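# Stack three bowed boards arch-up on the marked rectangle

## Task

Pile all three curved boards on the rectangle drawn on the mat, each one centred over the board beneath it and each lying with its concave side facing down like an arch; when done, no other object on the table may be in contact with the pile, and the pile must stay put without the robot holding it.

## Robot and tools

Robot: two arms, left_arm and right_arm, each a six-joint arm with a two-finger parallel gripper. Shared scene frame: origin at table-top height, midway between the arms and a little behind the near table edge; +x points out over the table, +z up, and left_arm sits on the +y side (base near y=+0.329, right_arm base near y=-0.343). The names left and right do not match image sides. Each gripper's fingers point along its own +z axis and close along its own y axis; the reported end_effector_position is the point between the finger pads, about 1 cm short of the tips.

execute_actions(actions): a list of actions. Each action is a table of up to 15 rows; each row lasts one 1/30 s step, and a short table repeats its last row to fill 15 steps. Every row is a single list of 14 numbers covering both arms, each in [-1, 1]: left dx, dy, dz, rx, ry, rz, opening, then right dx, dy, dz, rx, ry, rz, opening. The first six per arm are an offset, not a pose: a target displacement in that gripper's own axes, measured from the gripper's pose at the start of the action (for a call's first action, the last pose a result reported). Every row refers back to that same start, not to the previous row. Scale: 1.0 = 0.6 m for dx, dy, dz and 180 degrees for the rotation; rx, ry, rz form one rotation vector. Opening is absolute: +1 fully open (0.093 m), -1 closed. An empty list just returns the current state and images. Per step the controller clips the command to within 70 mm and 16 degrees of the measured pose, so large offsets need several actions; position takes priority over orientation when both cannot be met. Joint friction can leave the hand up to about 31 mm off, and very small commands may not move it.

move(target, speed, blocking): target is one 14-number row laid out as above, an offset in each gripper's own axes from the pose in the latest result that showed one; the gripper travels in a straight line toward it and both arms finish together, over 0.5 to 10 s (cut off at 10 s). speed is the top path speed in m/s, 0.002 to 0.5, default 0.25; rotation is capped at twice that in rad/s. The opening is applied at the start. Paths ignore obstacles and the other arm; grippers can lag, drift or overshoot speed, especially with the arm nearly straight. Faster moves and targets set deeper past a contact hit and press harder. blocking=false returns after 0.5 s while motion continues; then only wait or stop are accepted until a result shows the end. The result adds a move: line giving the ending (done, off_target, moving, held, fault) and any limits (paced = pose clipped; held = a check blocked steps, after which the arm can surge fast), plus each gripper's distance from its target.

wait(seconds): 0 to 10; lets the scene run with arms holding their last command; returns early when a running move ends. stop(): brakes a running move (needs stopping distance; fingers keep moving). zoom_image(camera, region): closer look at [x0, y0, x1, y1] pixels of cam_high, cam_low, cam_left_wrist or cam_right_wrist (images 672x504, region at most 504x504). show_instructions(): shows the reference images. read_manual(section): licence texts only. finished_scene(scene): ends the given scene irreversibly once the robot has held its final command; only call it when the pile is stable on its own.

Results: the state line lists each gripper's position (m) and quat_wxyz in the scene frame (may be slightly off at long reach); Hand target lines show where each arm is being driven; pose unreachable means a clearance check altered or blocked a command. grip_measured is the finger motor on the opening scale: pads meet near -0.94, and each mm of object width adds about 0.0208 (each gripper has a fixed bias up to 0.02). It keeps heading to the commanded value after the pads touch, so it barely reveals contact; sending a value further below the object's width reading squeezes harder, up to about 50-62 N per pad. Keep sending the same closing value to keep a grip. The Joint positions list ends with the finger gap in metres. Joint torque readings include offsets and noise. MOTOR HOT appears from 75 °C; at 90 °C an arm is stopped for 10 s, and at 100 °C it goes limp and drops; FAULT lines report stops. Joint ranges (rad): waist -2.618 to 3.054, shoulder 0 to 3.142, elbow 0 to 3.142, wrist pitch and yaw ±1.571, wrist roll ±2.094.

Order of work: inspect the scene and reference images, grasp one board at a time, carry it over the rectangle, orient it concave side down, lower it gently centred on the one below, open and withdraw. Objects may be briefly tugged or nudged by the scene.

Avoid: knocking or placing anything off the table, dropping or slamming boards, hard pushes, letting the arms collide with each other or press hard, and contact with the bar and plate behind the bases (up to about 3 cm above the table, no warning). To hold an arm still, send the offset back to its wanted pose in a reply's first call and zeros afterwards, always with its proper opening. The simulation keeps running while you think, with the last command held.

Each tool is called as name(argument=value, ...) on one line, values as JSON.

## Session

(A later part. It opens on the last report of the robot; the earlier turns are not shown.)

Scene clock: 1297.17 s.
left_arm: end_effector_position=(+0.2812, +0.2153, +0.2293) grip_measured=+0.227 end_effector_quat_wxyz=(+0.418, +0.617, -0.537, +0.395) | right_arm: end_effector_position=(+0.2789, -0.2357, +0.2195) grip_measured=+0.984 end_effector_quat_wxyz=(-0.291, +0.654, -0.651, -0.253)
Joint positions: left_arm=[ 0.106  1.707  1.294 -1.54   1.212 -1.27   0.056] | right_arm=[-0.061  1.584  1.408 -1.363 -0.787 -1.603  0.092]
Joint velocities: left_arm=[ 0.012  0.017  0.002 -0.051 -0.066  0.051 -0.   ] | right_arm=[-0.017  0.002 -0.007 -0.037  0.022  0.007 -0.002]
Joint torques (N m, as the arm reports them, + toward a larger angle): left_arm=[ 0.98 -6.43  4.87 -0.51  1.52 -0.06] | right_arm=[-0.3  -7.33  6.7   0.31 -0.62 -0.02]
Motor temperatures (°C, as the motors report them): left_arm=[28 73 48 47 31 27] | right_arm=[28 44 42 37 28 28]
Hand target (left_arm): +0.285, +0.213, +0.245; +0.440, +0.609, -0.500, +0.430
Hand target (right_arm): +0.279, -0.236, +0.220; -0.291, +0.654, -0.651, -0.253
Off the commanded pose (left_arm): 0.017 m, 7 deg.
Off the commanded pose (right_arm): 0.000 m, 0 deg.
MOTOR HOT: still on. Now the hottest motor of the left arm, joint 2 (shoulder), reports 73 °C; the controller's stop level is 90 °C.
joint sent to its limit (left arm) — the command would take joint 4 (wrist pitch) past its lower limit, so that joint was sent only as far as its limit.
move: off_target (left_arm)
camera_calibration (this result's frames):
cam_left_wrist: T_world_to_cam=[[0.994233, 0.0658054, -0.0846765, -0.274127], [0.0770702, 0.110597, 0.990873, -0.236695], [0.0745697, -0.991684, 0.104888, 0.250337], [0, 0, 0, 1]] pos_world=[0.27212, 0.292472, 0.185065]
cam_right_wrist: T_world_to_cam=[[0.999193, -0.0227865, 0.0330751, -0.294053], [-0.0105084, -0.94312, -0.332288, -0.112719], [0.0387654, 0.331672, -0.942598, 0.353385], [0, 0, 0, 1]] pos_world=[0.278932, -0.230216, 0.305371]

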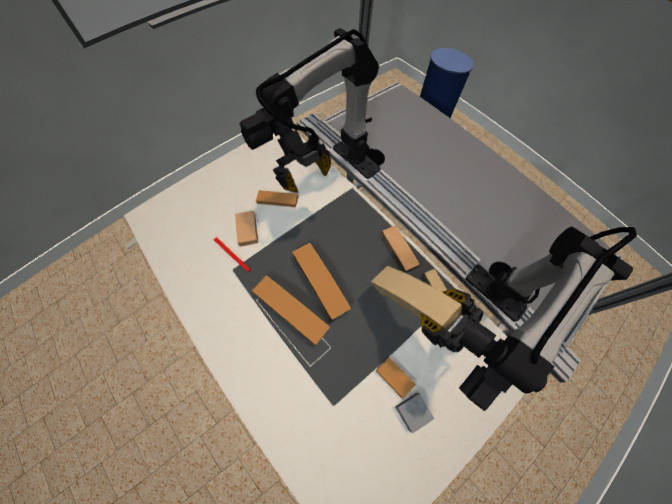

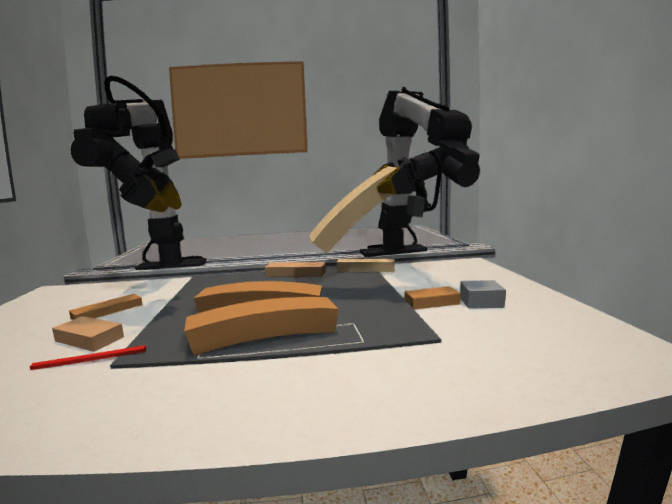

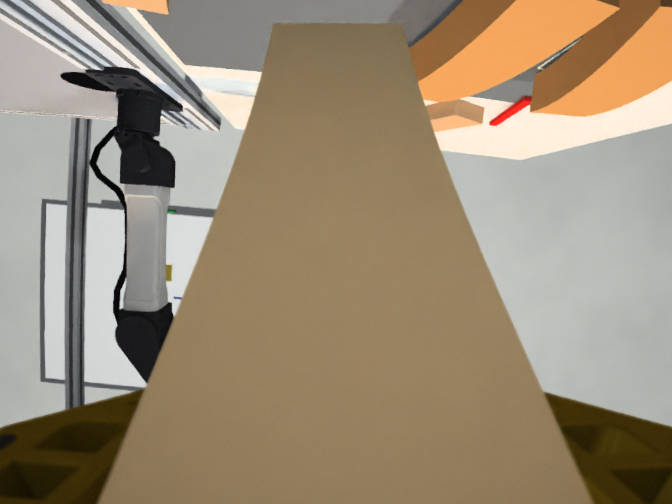

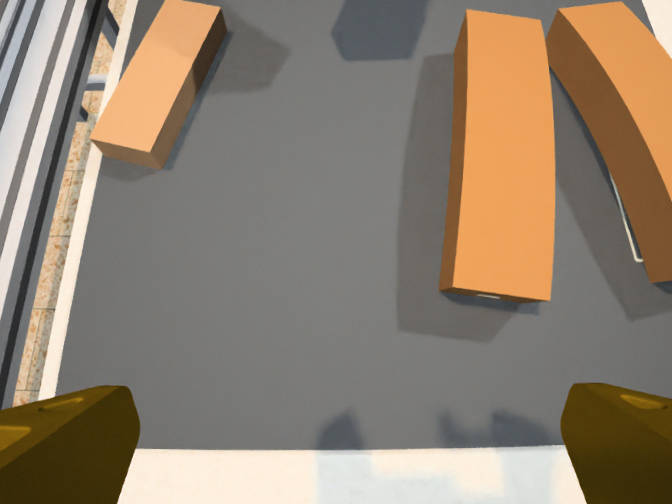

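move(target=[0.12,0.016,0.14,0,0.03,0,-0.2, 0,0,0,0,0,0,1], speed=0.12)

Scene clock: 1305.67 s.
left_arm: end_effector_position=(+0.2865, +0.1210, +0.2443) grip_measured=+0.227 end_effector_quat_wxyz=(+0.433, +0.618, -0.548, +0.361) | right_arm: end_effector_position=(+0.2789, -0.2357, +0.2195) grip_measured=+0.984 end_effector_quat_wxyz=(-0.291, +0.654, -0.651, -0.253)
Joint positions: left_arm=[-0.231  1.563  1.227 -0.907  1.193 -2.078  0.056] | right_arm=[-0.061  1.584  1.408 -1.363 -0.787 -1.603  0.092]
Joint velocities: left_arm=[-0.012 -0.002 -0.007  0.066  0.007  0.007  0.002] | right_arm=[ 0.002 -0.012  0.002 -0.022  0.051 -0.022  0.   ]
Joint torques (N m, as the arm reports them, + toward a larger angle): left_arm=[-0.55 -7.91  6.64  1.12  1.39 -0.2 ] | right_arm=[-0.23 -7.38  6.79  0.31 -0.63 -0.04]
Motor temperatures (°C, as the motors report them): left_arm=[28 71 47 46 31 27] | right_arm=[28 44 42 37 28 28]
Hand target (left_arm): +0.283, +0.114, +0.267; +0.454, +0.577, -0.553, +0.394
Hand target (right_arm): +0.279, -0.236, +0.220; -0.291, +0.654, -0.651, -0.253
Off the commanded pose (left_arm): 0.027 m, 8 deg.
Off the commanded pose (right_arm): 0.000 m, 0 deg.
MOTOR HOT: cleared. Now the hottest motor of the left arm, joint 2 (shoulder), reports 71 °C.
joint sent to its limit (left arm) — the command would take joint 6 (wrist roll) past its lower limit, so that joint was sent only as far as its limit.
move: off_target (left_arm)
camera_calibration (this result's frames):
cam_left_wrist: T_world_to_cam=[[0.990999, 0.0161026, -0.132897, -0.253162], [0.131206, 0.080225, 0.988104, -0.252616], [0.0265727, -0.996647, 0.0773901, 0.175924], [0, 0, 0, 1]] pos_world=[0.279353, 0.199677, 0.202352]
cam_right_wrist: T_world_to_cam=[[0.999193, -0.0227865, 0.0330751, -0.294053], [-0.0105084, -0.94312, -0.332288, -0.112719], [0.0387654, 0.331672, -0.942598, 0.353385], [0, 0, 0, 1]] pos_world=[0.278932, -0.230216, 0.305371]

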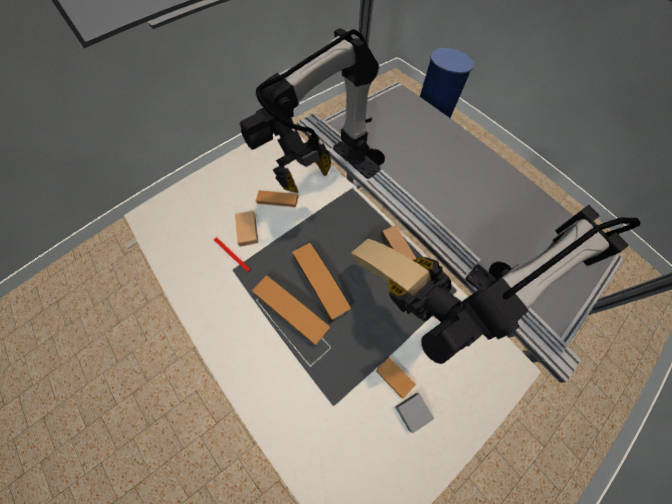

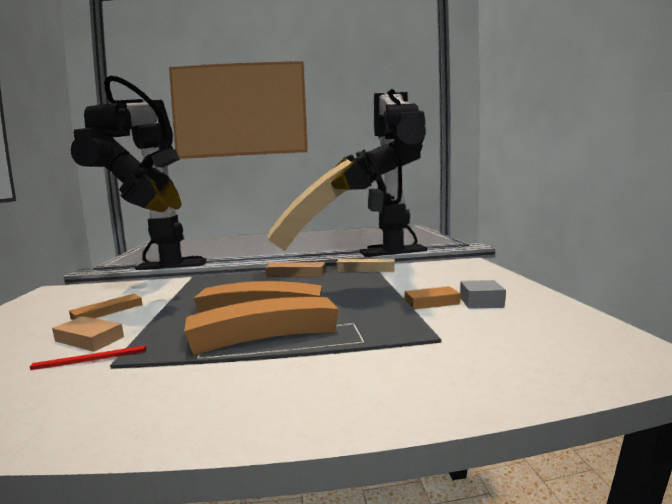

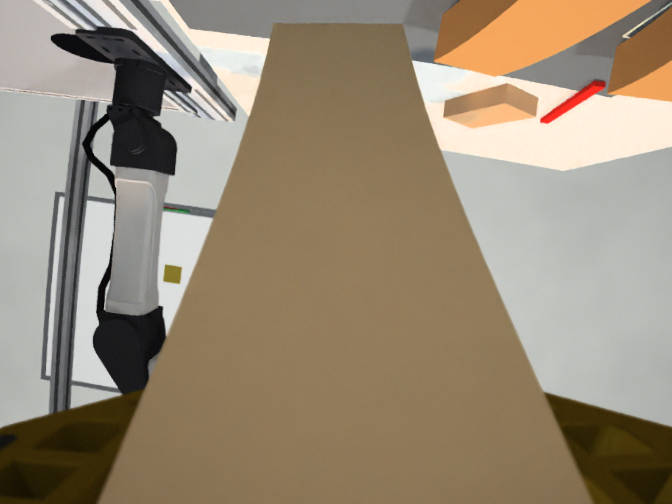

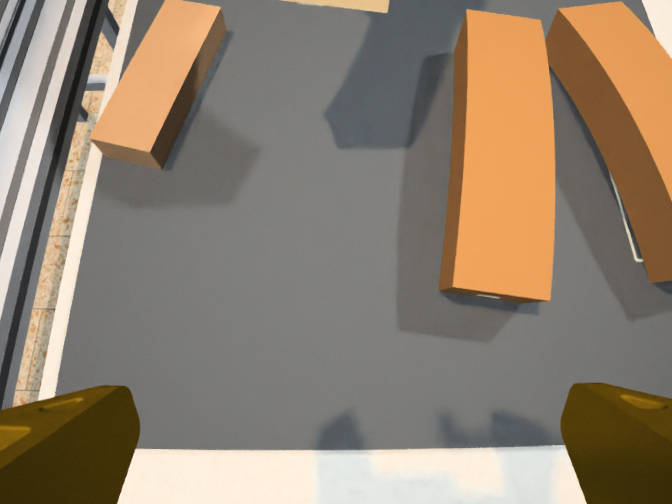

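move(target=[0,0,0,0,0,0,-0.2, -0.287,-0.008,0.197,0,0,0,1], speed=0.2)

Scene clock: 1310.43 s.
left_arm: end_effector_position=(+0.2899, +0.1267, +0.2280) grip_measured=+0.227 end_effector_quat_wxyz=(+0.405, +0.645, -0.552, +0.339) | right_arm: end_effector_position=(+0.2772, -0.0338, +0.2657) grip_measured=+0.984 end_effector_quat_wxyz=(-0.297, +0.653, -0.645, -0.263)
Joint positions: left_arm=[-0.231  1.573  1.227 -0.926  1.107 -2.074  0.056] | right_arm=[ 0.576  1.674  1.626 -0.953 -0.613 -0.803  0.092]
Joint velocities: left_arm=[-0.017  0.017 -0.017 -0.022 -0.007 -0.051  0.   ] | right_arm=[-0.002 -0.012 -0.017  0.007 -0.007 -0.007 -0.   ]
Joint torques (N m, as the arm reports them, + toward a larger angle): left_arm=[ 0.13 -6.87  6.6   0.78  1.34 -0.07] | right_arm=[ 0.38 -7.14  8.66  1.31 -0.32  0.14]
Motor temperatures (°C, as the motors report them): left_arm=[28 71 47 46 32 27] | right_arm=[28 44 42 37 28 28]
Hand target (left_arm): +0.286, +0.122, +0.244; +0.433, +0.618, -0.549, +0.360
Hand target (right_arm): +0.282, -0.030, +0.261; -0.293, +0.652, -0.650, -0.259
Off the commanded pose (left_arm): 0.018 m, 5 deg.
Off the commanded pose (right_arm): 0.011 m, 2 deg.
move: off_target (left_arm, right_arm)
camera_calibration (this result's frames):
cam_left_wrist: T_world_to_cam=[[0.988454, 0.0532414, -0.141856, -0.260734], [0.142103, -0.000854144, 0.989852, -0.230716], [0.0525799, -0.998581, -0.00841002, 0.195052], [0, 0, 0, 1]] pos_world=[0.280253, 0.20846, 0.193028]
cam_right_wrist: T_world_to_cam=[[0.999455, -0.0132654, 0.0302353, -0.288221], [-0.00166487, -0.934823, -0.355111, 0.0969472], [0.0329753, 0.354867, -0.934335, 0.330179], [0, 0, 0, 1]] pos_world=[0.277338, -0.0303646, 0.35164]

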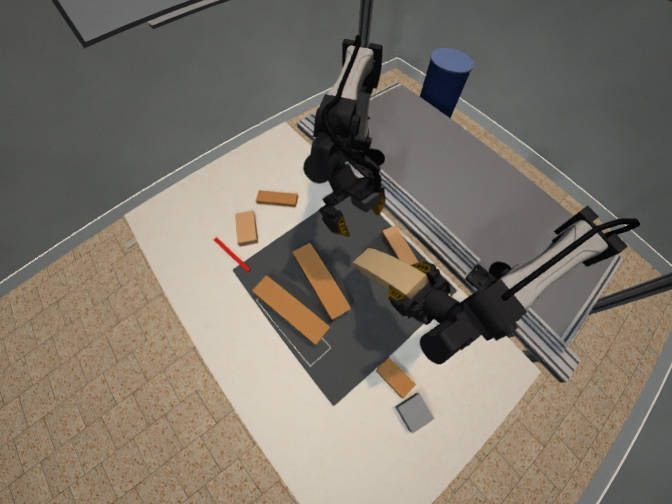

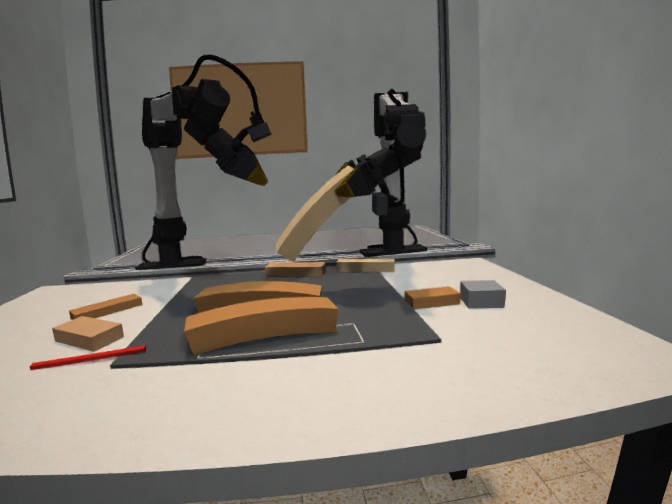

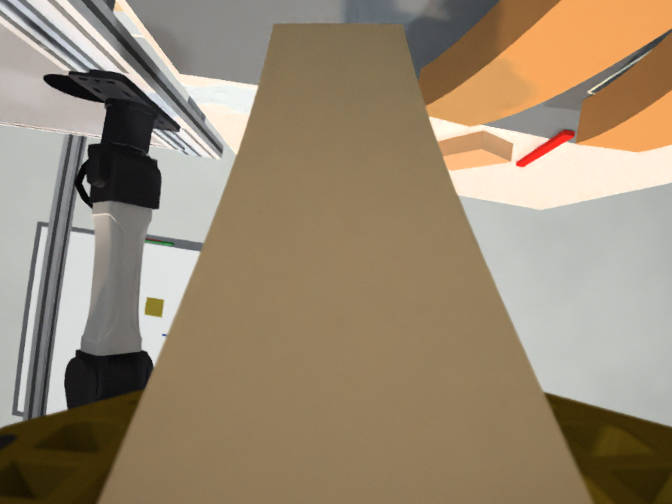

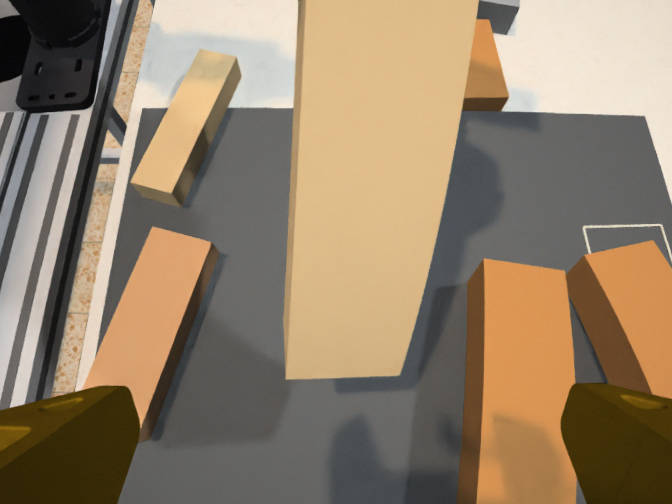

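move(target=[0.03,0,0,0,0.027,0,-0.2, -0.03,-0.017,0.2,0,0,0,1], speed=0.1)

Scene clock: 1314.27 s.
left_arm: end_effector_position=(+0.2920, +0.1282, +0.2199) grip_measured=+0.227 end_effector_quat_wxyz=(+0.402, +0.656, -0.548, +0.327) | right_arm: end_effector_position=(+0.2888, +0.0605, +0.2027) grip_measured=+0.984 end_effector_quat_wxyz=(-0.300, +0.653, -0.642, -0.268)
Joint positions: left_arm=[-0.231  1.589  1.227 -0.931  1.085 -2.082  0.056] | right_arm=[ 0.749  1.9    1.626 -0.629 -0.524 -0.633  0.092]
Joint velocities: left_arm=[-0.022  0.007  0.002  0.022 -0.022 -0.007 -0.001] | right_arm=[-0.007 -0.007 -0.012  0.007 -0.022 -0.095  0.001]
Joint torques (N m, as the arm reports them, + toward a larger angle): left_arm=[-0.13 -6.8   7.77  0.86  1.5  -0.17] | right_arm=[  0.51 -10.19   8.72   1.49  -0.27   0.07]
Motor temperatures (°C, as the motors report them): left_arm=[28 70 47 46 32 27] | right_arm=[28 44 42 37 28 28]
Hand target (left_arm): +0.292, +0.120, +0.244; +0.432, +0.622, -0.546, +0.358
Hand target (right_arm): +0.291, +0.065, +0.196; -0.297, +0.652, -0.645, -0.265
Off the commanded pose (left_arm): 0.026 m, 6 deg.
Off the commanded pose (right_arm): 0.008 m, 1 deg.
joint sent to its limit (left arm) — the command would take joint 6 (wrist roll) past its lower limit, so that joint was sent only as far as its limit.
move: off_target (left_arm)
camera_calibration (this result's frames):
cam_left_wrist: T_world_to_cam=[[0.984225, 0.0670999, -0.163706, -0.259755], [0.16557, -0.023191, 0.985925, -0.226149], [0.062359, -0.997477, -0.0339348, 0.199005], [0, 0, 0, 1]] pos_world=[0.280691, 0.210688, 0.187196]
cam_right_wrist: T_world_to_cam=[[0.999555, -0.00886343, 0.0284768, -0.296595], [0.00219504, -0.930366, -0.366625, 0.163654], [0.0297434, 0.366524, -0.929933, 0.236818], [0, 0, 0, 1]] pos_world=[0.28906, 0.0628297, 0.28867]

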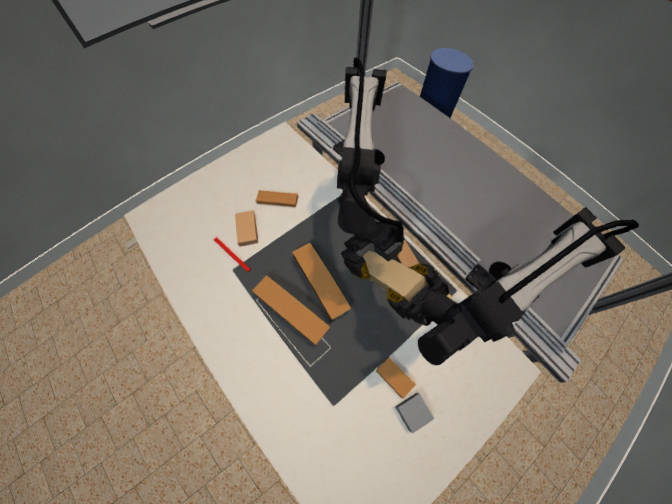

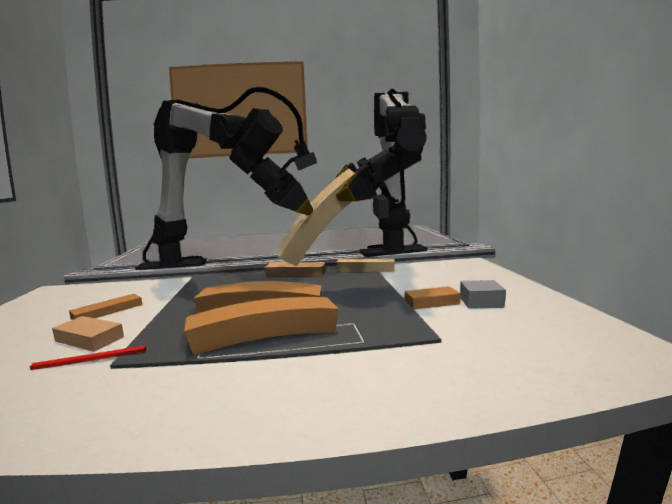

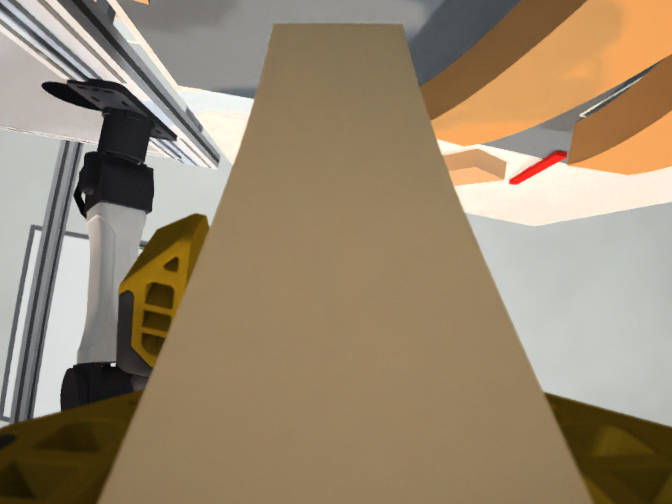

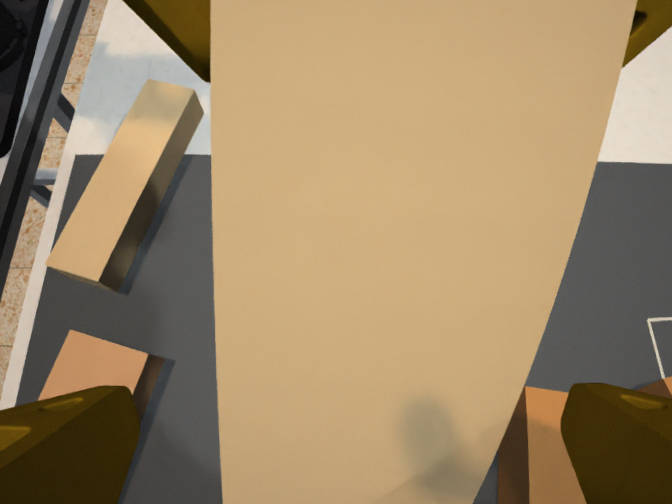

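Near centre. Advance 4 cm, grip, release left.

move(target=[0.04,0,0,0,0.03,0,-0.2, 0,-0.012,0.075,0,0,0,1], speed=0.06)

move(target=[0.03,0,0,0,0.03,0,-0.2, 0,0,0,0,0,0,-0.2])

Scene clock: 1317.63 s.
left_arm: end_effector_position=(+0.2940, +0.1290, +0.2110) grip_measured=+0.227 end_effector_quat_wxyz=(+0.403, +0.665, -0.544, +0.315) | right_arm: end_effector_position=(+0.2959, +0.0874, +0.1813) grip_measured=+0.984 end_effector_quat_wxyz=(-0.305, +0.652, -0.639, -0.272)
Joint positions: left_arm=[-0.231  1.613  1.227 -0.934  1.072 -2.082  0.056] | right_arm=[ 0.78   1.991  1.655 -0.541 -0.512 -0.603  0.092]
Joint velocities: left_arm=[-0.002  0.017  0.002 -0.022 -0.022  0.007  0.   ] | right_arm=[ 0.002 -0.002  0.012  0.007 -0.007 -0.022 -0.   ]
Joint torques (N m, as the arm reports them, + toward a larger angle): left_arm=[-0.36 -6.81  9.27  0.67  1.5  -0.19] | right_arm=[  0.59 -10.39   8.85   1.58  -0.23   0.12]
Motor temperatures (°C, as the motors report them): left_arm=[28 69 47 46 32 27] | right_arm=[28 45 42 38 28 28]
Hand target (left_arm): +0.295, +0.119, +0.240; +0.433, +0.629, -0.544, +0.348
Hand target (right_arm): +0.297, +0.093, +0.172; -0.300, +0.653, -0.642, -0.269
Off the commanded pose (left_arm): 0.032 m, 7 deg.
Off the commanded pose (right_arm): 0.011 m, 1 deg.
joint sent to its limit (left arm) — the command would take joint 6 (wrist roll) past its lower limit, so that joint was sent only as far as its limit.
move: off_target (left_arm, right_arm)
camera_calibration (this result's frames):
cam_left_wrist: T_world_to_cam=[[0.979547, 0.073498, -0.187313, -0.25774], [0.190452, -0.0382679, 0.98095, -0.221988], [0.0649298, -0.996561, -0.051483, 0.202198], [0, 0, 0, 1]] pos_world=[0.281618, 0.211951, 0.179891]
cam_right_wrist: T_world_to_cam=[[0.999475, -0.00594306, 0.0318379, -0.303665], [0.00657448, -0.925325, -0.379117, 0.181378], [0.0317136, 0.379127, -0.924801, 0.204238], [0, 0, 0, 1]] pos_world=[0.295837, 0.0885967, 0.267311]

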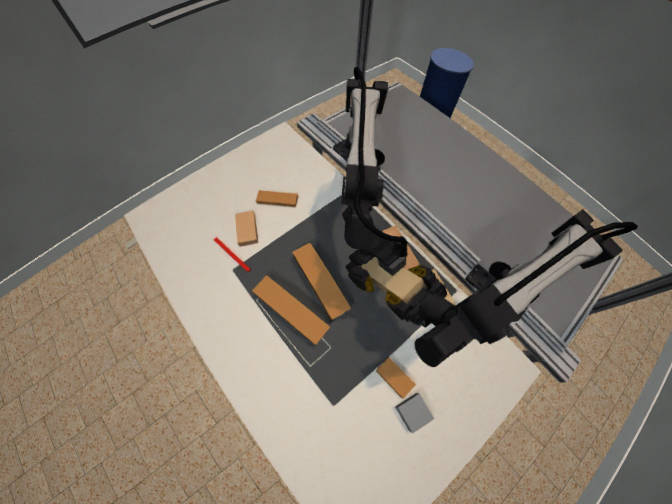

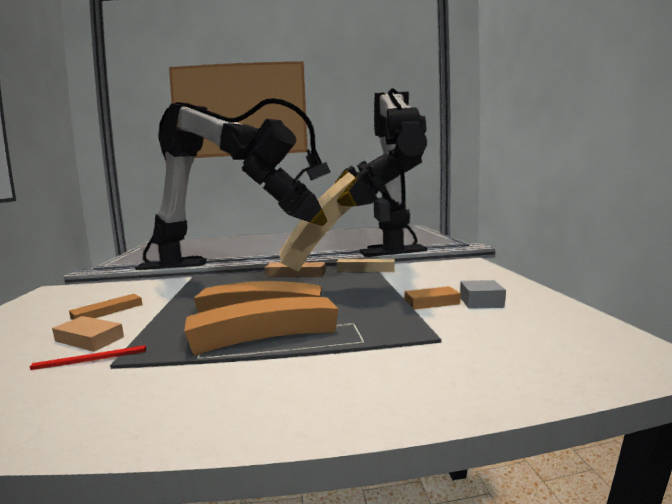

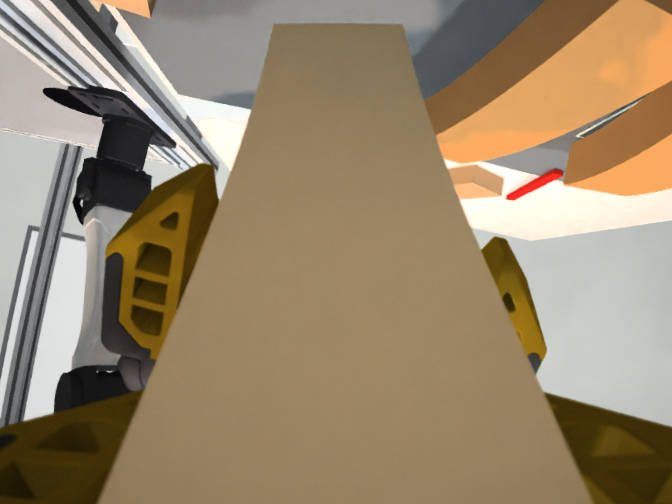

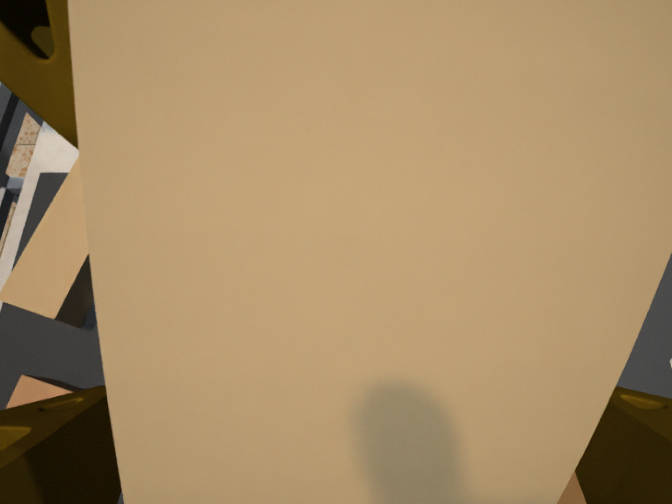

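Scene clock: 1318.33 s.
left_arm: end_effector_position=(+0.2950, +0.1293, +0.2060) grip_measured=+0.227 end_effector_quat_wxyz=(+0.402, +0.666, -0.546, +0.310) | right_arm: end_effector_position=(+0.2951, +0.0860, +0.1799) grip_measured=+0.289 end_effector_quat_wxyz=(-0.300, +0.649, -0.644, -0.273)
Joint positions: left_arm=[-0.232  1.626  1.227 -0.936  1.065 -2.073  0.056] | right_arm=[ 0.78   1.991  1.655 -0.55  -0.511 -0.594  0.059]
Joint velocities: left_arm=[-0.002  0.017 -0.012 -0.007 -0.037  0.022  0.   ] | right_arm=[-0.002 -0.002 -0.027 -0.037  0.037  0.007 -0.   ]
Joint torques (N m, as the arm reports them, + toward a larger angle): left_arm=[ 0.13 -6.59  7.56  0.8   1.44 -0.31] | right_arm=[ -0.16 -12.78   7.97   1.6   -0.37  -0.07]
Motor temperatures (°C, as the motors report them): left_arm=[28 69 47 45 32 27] | right_arm=[28 45 42 38 28 28]
Hand target (left_arm): +0.297, +0.122, +0.226; +0.433, +0.640, -0.538, +0.337
Hand target (right_arm): +0.296, +0.087, +0.181; -0.305, +0.652, -0.639, -0.272
Off the commanded pose (left_arm): 0.022 m, 6 deg.
Off the commanded pose (right_arm): 0.002 m, 1 deg.
joint sent to its limit (left arm) — the command would take joint 6 (wrist roll) past its lower limit, so that joint was sent only as far as its limit.
move: off_target (left_arm)
camera_calibration (this result's frames):
cam_left_wrist: T_world_to_cam=[[0.978881, 0.0722577, -0.191237, -0.258551], [0.194931, -0.0480271, 0.97964, -0.21705], [0.061602, -0.996229, -0.061098, 0.205081], [0, 0, 0, 1]] pos_world=[0.282767, 0.212565, 0.175716]
cam_right_wrist: T_world_to_cam=[[0.999734, -0.0129442, 0.019097, -0.300004], [-0.00490017, -0.92802, -0.372498, 0.182025], [0.022544, 0.372305, -0.927837, 0.207301], [0, 0, 0, 1]] pos_world=[0.296142, 0.0878606, 0.265875]

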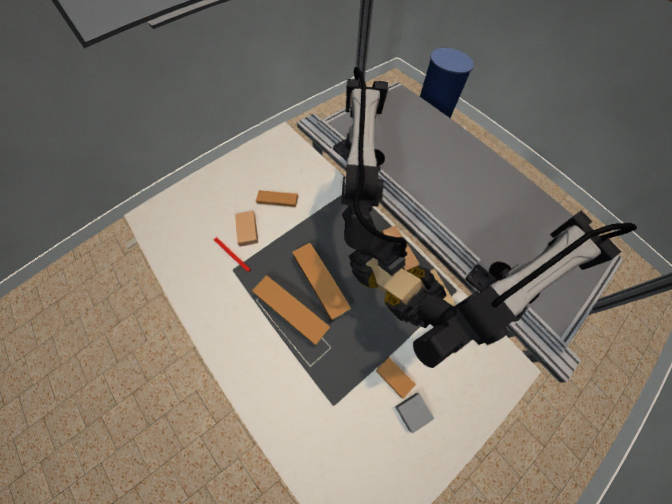

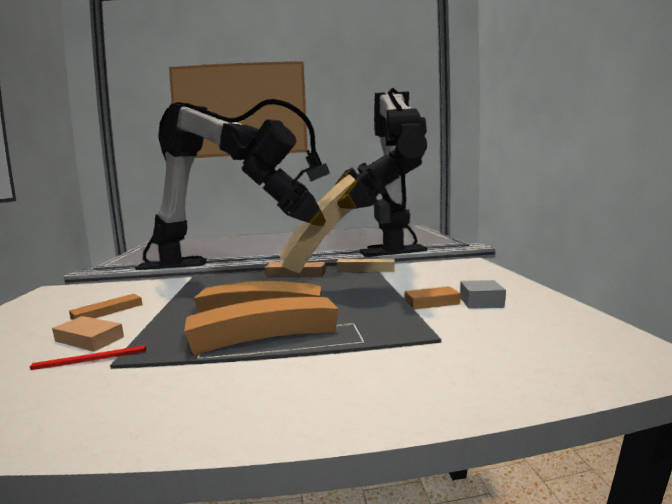

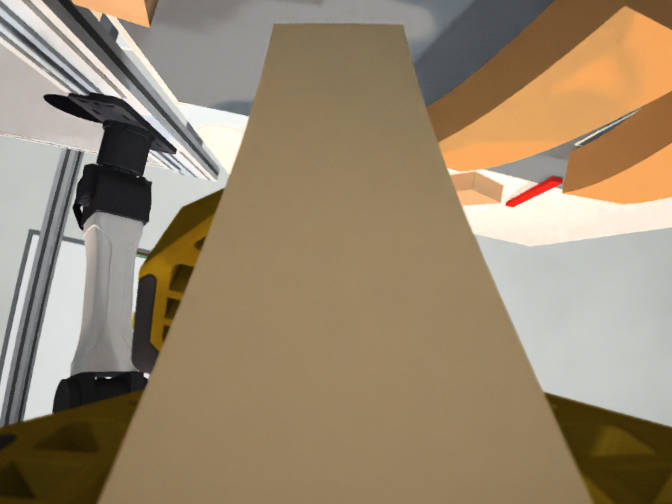

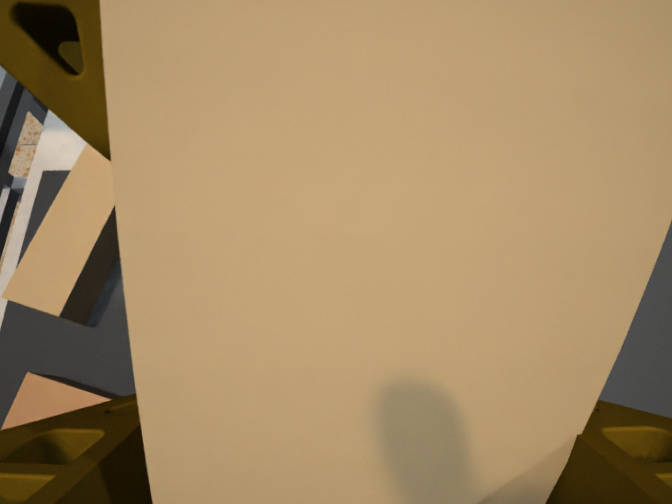

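move(target=[0,0,0,0,0,0,1, -0.02,0,-0.02,0,0,0,-0.2])

move(target=[0.08,0,-0.2,0,0,0,1, -0.02,0,-0.02,0,0,0,-0.2], speed=0.15)

move(target=[0,0,0,0,0,0,1, 0.1,0,-0.2,0,0.27,0,-0.2], speed=0.15)

Scene clock: 1323.97 s.
left_arm: end_effector_position=(+0.2952, +0.1295, +0.2055) grip_measured=+1.000 end_effector_quat_wxyz=(+0.400, +0.667, -0.547, +0.310) | right_arm: end_effector_position=(+0.2861, +0.0724, +0.1645) grip_measured=+0.289 end_effector_quat_wxyz=(-0.256, +0.649, -0.667, -0.262)
Joint positions: left_arm=[-0.232  1.626  1.227 -0.936  1.061 -2.072  0.093] | right_arm=[ 0.78   1.993  1.655 -0.647 -0.488 -0.593  0.059]
Joint velocities: left_arm=[ 0.002  0.007  0.002  0.066  0.051 -0.022  0.   ] | right_arm=[ 0.002  0.002 -0.002  0.022 -0.007  0.037  0.   ]
Joint torques (N m, as the arm reports them, + toward a larger angle): left_arm=[-0.09 -6.42  6.25  0.58  0.47 -0.11] | right_arm=[ -0.22 -14.17  11.26   1.66  -0.6    0.  ]
Motor temperatures (°C, as the motors report them): left_arm=[28 68 48 45 32 27] | right_arm=[28 47 43 39 27 28]
Hand target (left_arm): +0.295, +0.129, +0.206; +0.402, +0.666, -0.546, +0.311
Hand target (right_arm): +0.293, +0.084, +0.197; -0.299, +0.650, -0.644, -0.272
Off the commanded pose (left_arm): 0.001 m, 0 deg.
Off the commanded pose (right_arm): 0.036 m, 6 deg.
move: off_target (right_arm)
camera_calibration (this result's frames):
cam_left_wrist: T_world_to_cam=[[0.979156, 0.0731341, -0.189486, -0.25938], [0.193428, -0.0511717, 0.979779, -0.215771], [0.0619589, -0.996008, -0.0642513, 0.20582], [0, 0, 0, 1]] pos_world=[0.282957, 0.212926, 0.175483]
cam_right_wrist: T_world_to_cam=[[0.999009, -0.026922, -0.0354312, -0.28077], [-0.0361229, -0.955614, -0.292399, 0.161326], [-0.0259866, 0.29339, -0.95564, 0.222506], [0, 0, 0, 1]] pos_world=[0.292102, 0.0813256, 0.249859]

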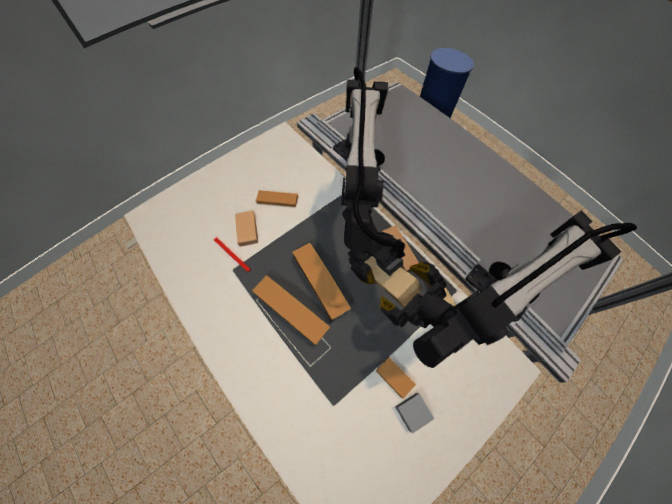

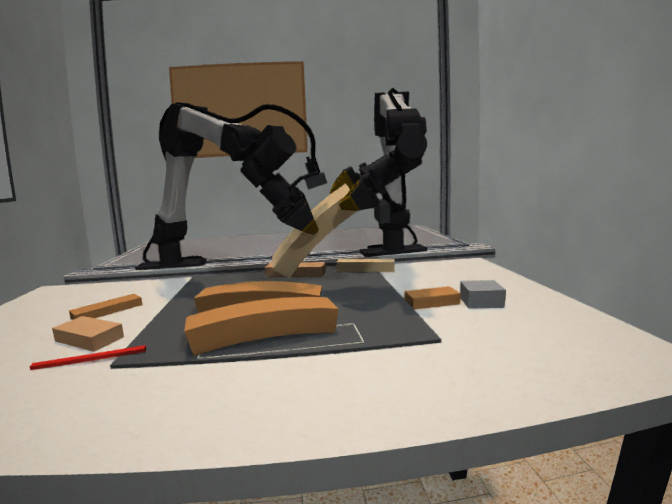

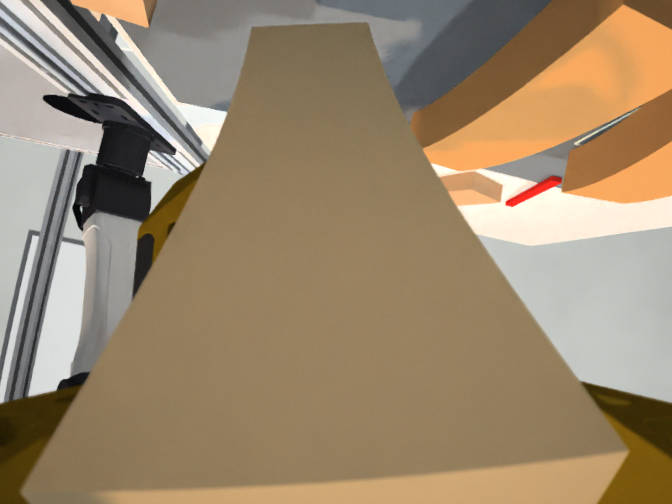

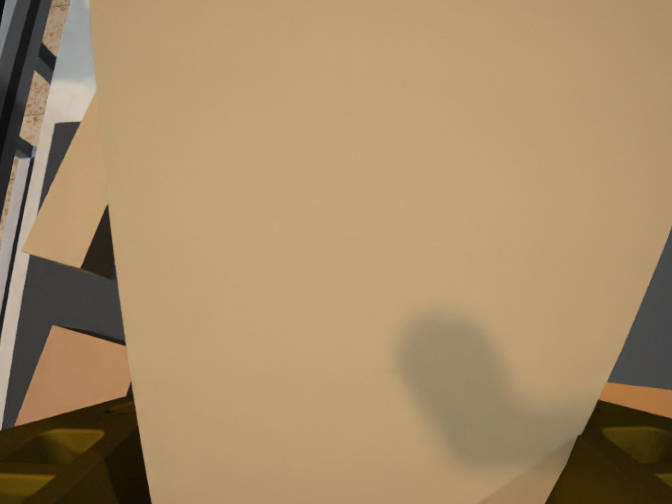

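Scene clock: 1325.27 s.
left_arm: end_effector_position=(+0.3104, +0.2085, +0.2933) grip_measured=+1.000 end_effector_quat_wxyz=(+0.371, +0.690, -0.518, +0.343) | right_arm: end_effector_position=(+0.2805, +0.0615, +0.1608) grip_measured=+0.288 end_effector_quat_wxyz=(-0.225, +0.648, -0.683, -0.250)
Joint positions: left_arm=[ 0.034  1.682  1.643 -1.547  1.074 -1.743  0.093] | right_arm=[ 0.78   1.993  1.679 -0.74  -0.465 -0.593  0.059]
Joint velocities: left_arm=[-0.022 -0.002 -0.012 -0.037 -0.037 -0.022  0.   ] | right_arm=[ 0.012  0.002 -0.002 -0.066 -0.007 -0.037 -0.001]
Joint torques (N m, as the arm reports them, + toward a larger angle): left_arm=[ 0.89 -7.5   7.44  0.08  0.57 -0.05] | right_arm=[ -0.16 -12.99  10.25   1.49  -0.56  -0.02]
Motor temperatures (°C, as the motors report them): left_arm=[28 68 48 45 32 27] | right_arm=[28 47 43 39 27 28]
Hand target (left_arm): +0.309, +0.211, +0.305; +0.365, +0.686, -0.519, +0.355
Hand target (right_arm): +0.286, +0.072, +0.182; -0.256, +0.649, -0.667, -0.261
Off the commanded pose (left_arm): 0.012 m, 7 deg.
Off the commanded pose (right_arm): 0.024 m, 4 deg.
joint sent to its limit (left arm) — the command would take joint 4 (wrist pitch) past its lower limit, so that joint was sent only as far as its limit.
move: off_target (left_arm, right_arm)
camera_calibration (this result's frames):
cam_left_wrist: T_world_to_cam=[[0.972046, 0.17916, -0.151752, -0.294339], [0.160441, -0.0349624, 0.986426, -0.295826], [0.171422, -0.983199, -0.0627296, 0.252048], [0, 0, 0, 1]] pos_world=[0.290367, 0.290205, 0.262955]
cam_right_wrist: T_world_to_cam=[[0.99685, -0.0422687, -0.0671014, -0.268914], [-0.0566336, -0.971723, -0.22923, 0.146234], [-0.0555147, 0.232309, -0.971057, 0.236535], [0, 0, 0, 1]] pos_world=[0.28948, 0.0757831, 0.245166]

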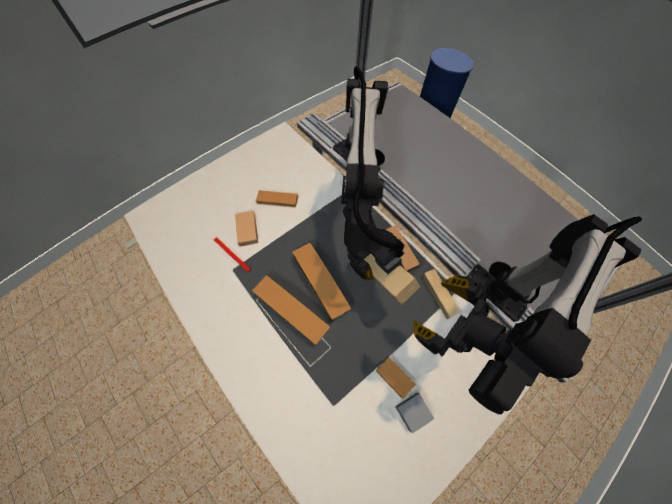

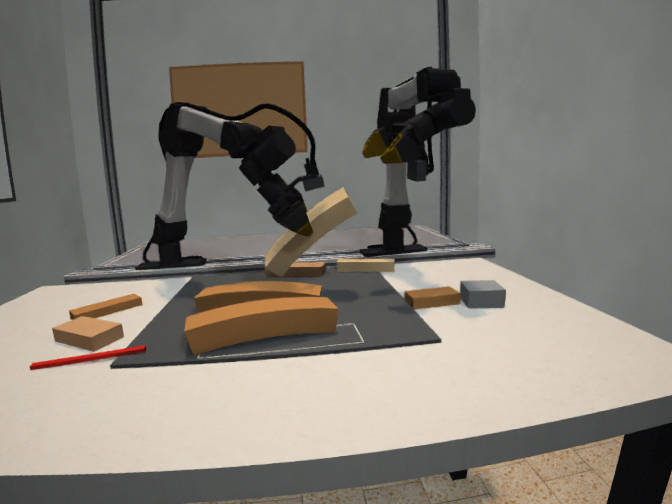

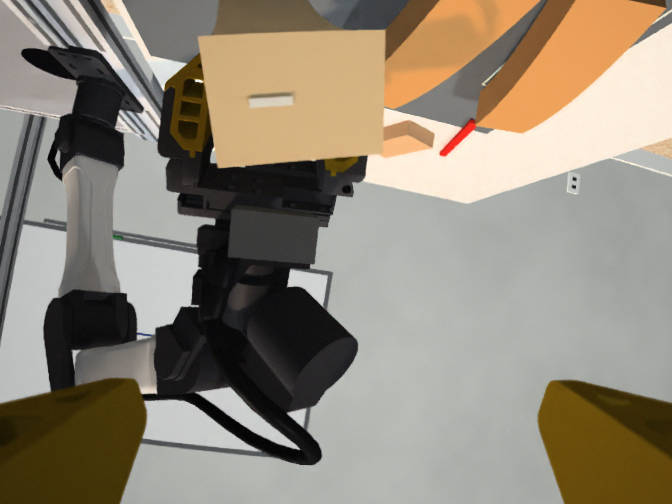

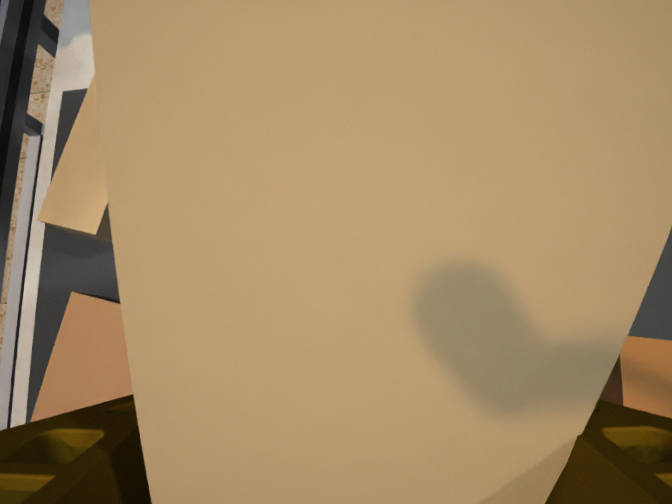

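Scene clock: 1328.50 s.
left_arm: end_effector_position=(+0.3103, +0.2085, +0.2933) grip_measured=+1.000 end_effector_quat_wxyz=(+0.372, +0.690, -0.518, +0.343) | right_arm: end_effector_position=(+0.2859, -0.0578, +0.2034) grip_measured=+0.289 end_effector_quat_wxyz=(-0.050, +0.689, -0.723, +0.029)
Joint positions: left_arm=[ 0.034  1.682  1.643 -1.547  1.074 -1.743  0.093] | right_arm=[ 0.78   2.07   2.151 -1.556  0.068 -0.725  0.059]
Joint velocities: left_arm=[-0.002 -0.017  0.012 -0.037  0.007  0.007  0.   ] | right_arm=[ 0.022 -0.002 -0.002 -0.066  0.007 -0.037 -0.001]
Joint torques (N m, as the arm reports them, + toward a larger angle): left_arm=[ 0.09 -6.56  5.72  0.25  0.44 -0.14] | right_arm=[  1.14 -14.94   6.01   0.4    0.08  -0.07]
Motor temperatures (°C, as the motors report them): left_arm=[28 67 47 45 31 27] | right_arm=[28 48 43 39 27 28]
Hand target (left_arm): +0.310, +0.208, +0.293; +0.372, +0.690, -0.518, +0.343
Hand target (right_arm): +0.280, -0.060, +0.215; -0.060, +0.695, -0.715, +0.038
Off the commanded pose (left_arm): 0.000 m, 0 deg.
Off the commanded pose (right_arm): 0.015 m, 15 deg.
joint sent to its limit (right arm) — the command would take joint 4 (wrist pitch) past its lower limit, so that joint was sent only as far as its limit.
move: off_target (right_arm)
camera_calibration (this result's frames):
cam_left_wrist: T_world_to_cam=[[0.971987, 0.179159, -0.152128, -0.294153], [0.160816, -0.0349218, 0.986366, -0.295924], [0.171403, -0.9832, -0.062755, 0.252066], [0, 0, 0, 1]] pos_world=[0.290297, 0.290197, 0.26296]
cam_right_wrist: T_world_to_cam=[[0.992617, -0.0666365, 0.101344, -0.310961], [-0.102298, -0.908864, 0.404353, -0.0717921], [0.0651636, -0.411735, -0.908971, 0.221536], [0, 0, 0, 1]] pos_world=[0.286885, 0.00524354, 0.261913]

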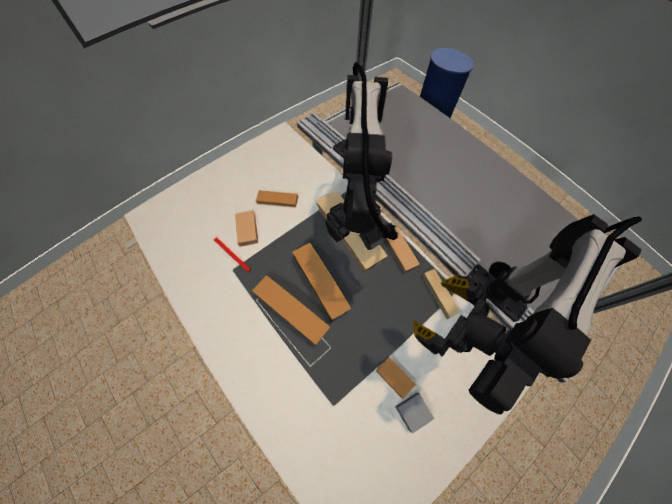

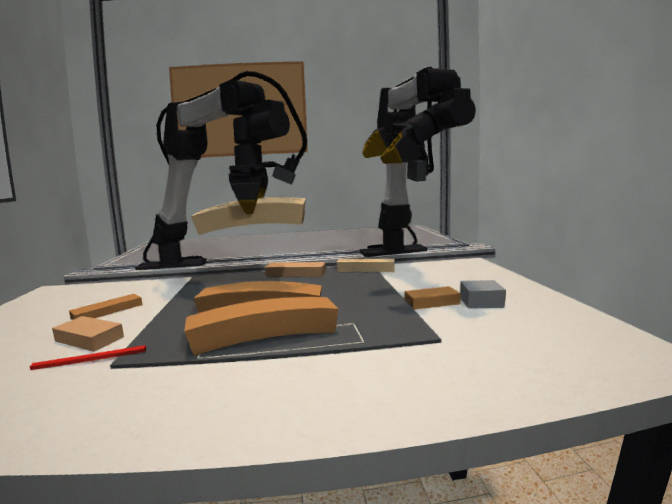

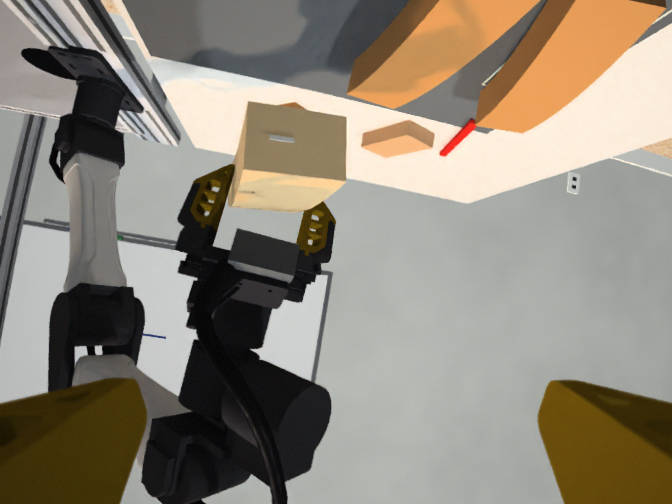

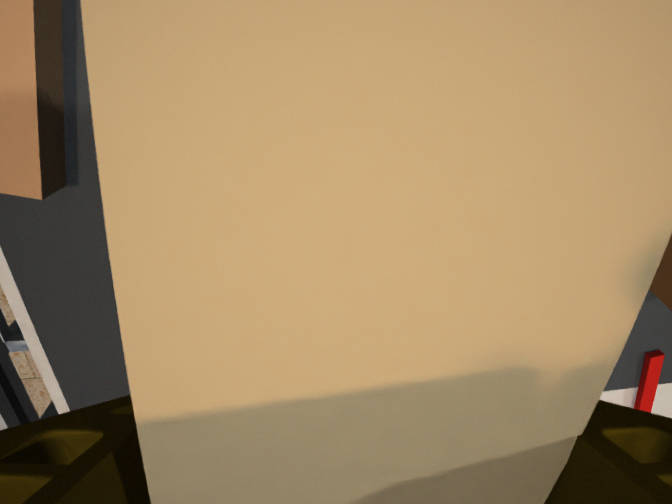

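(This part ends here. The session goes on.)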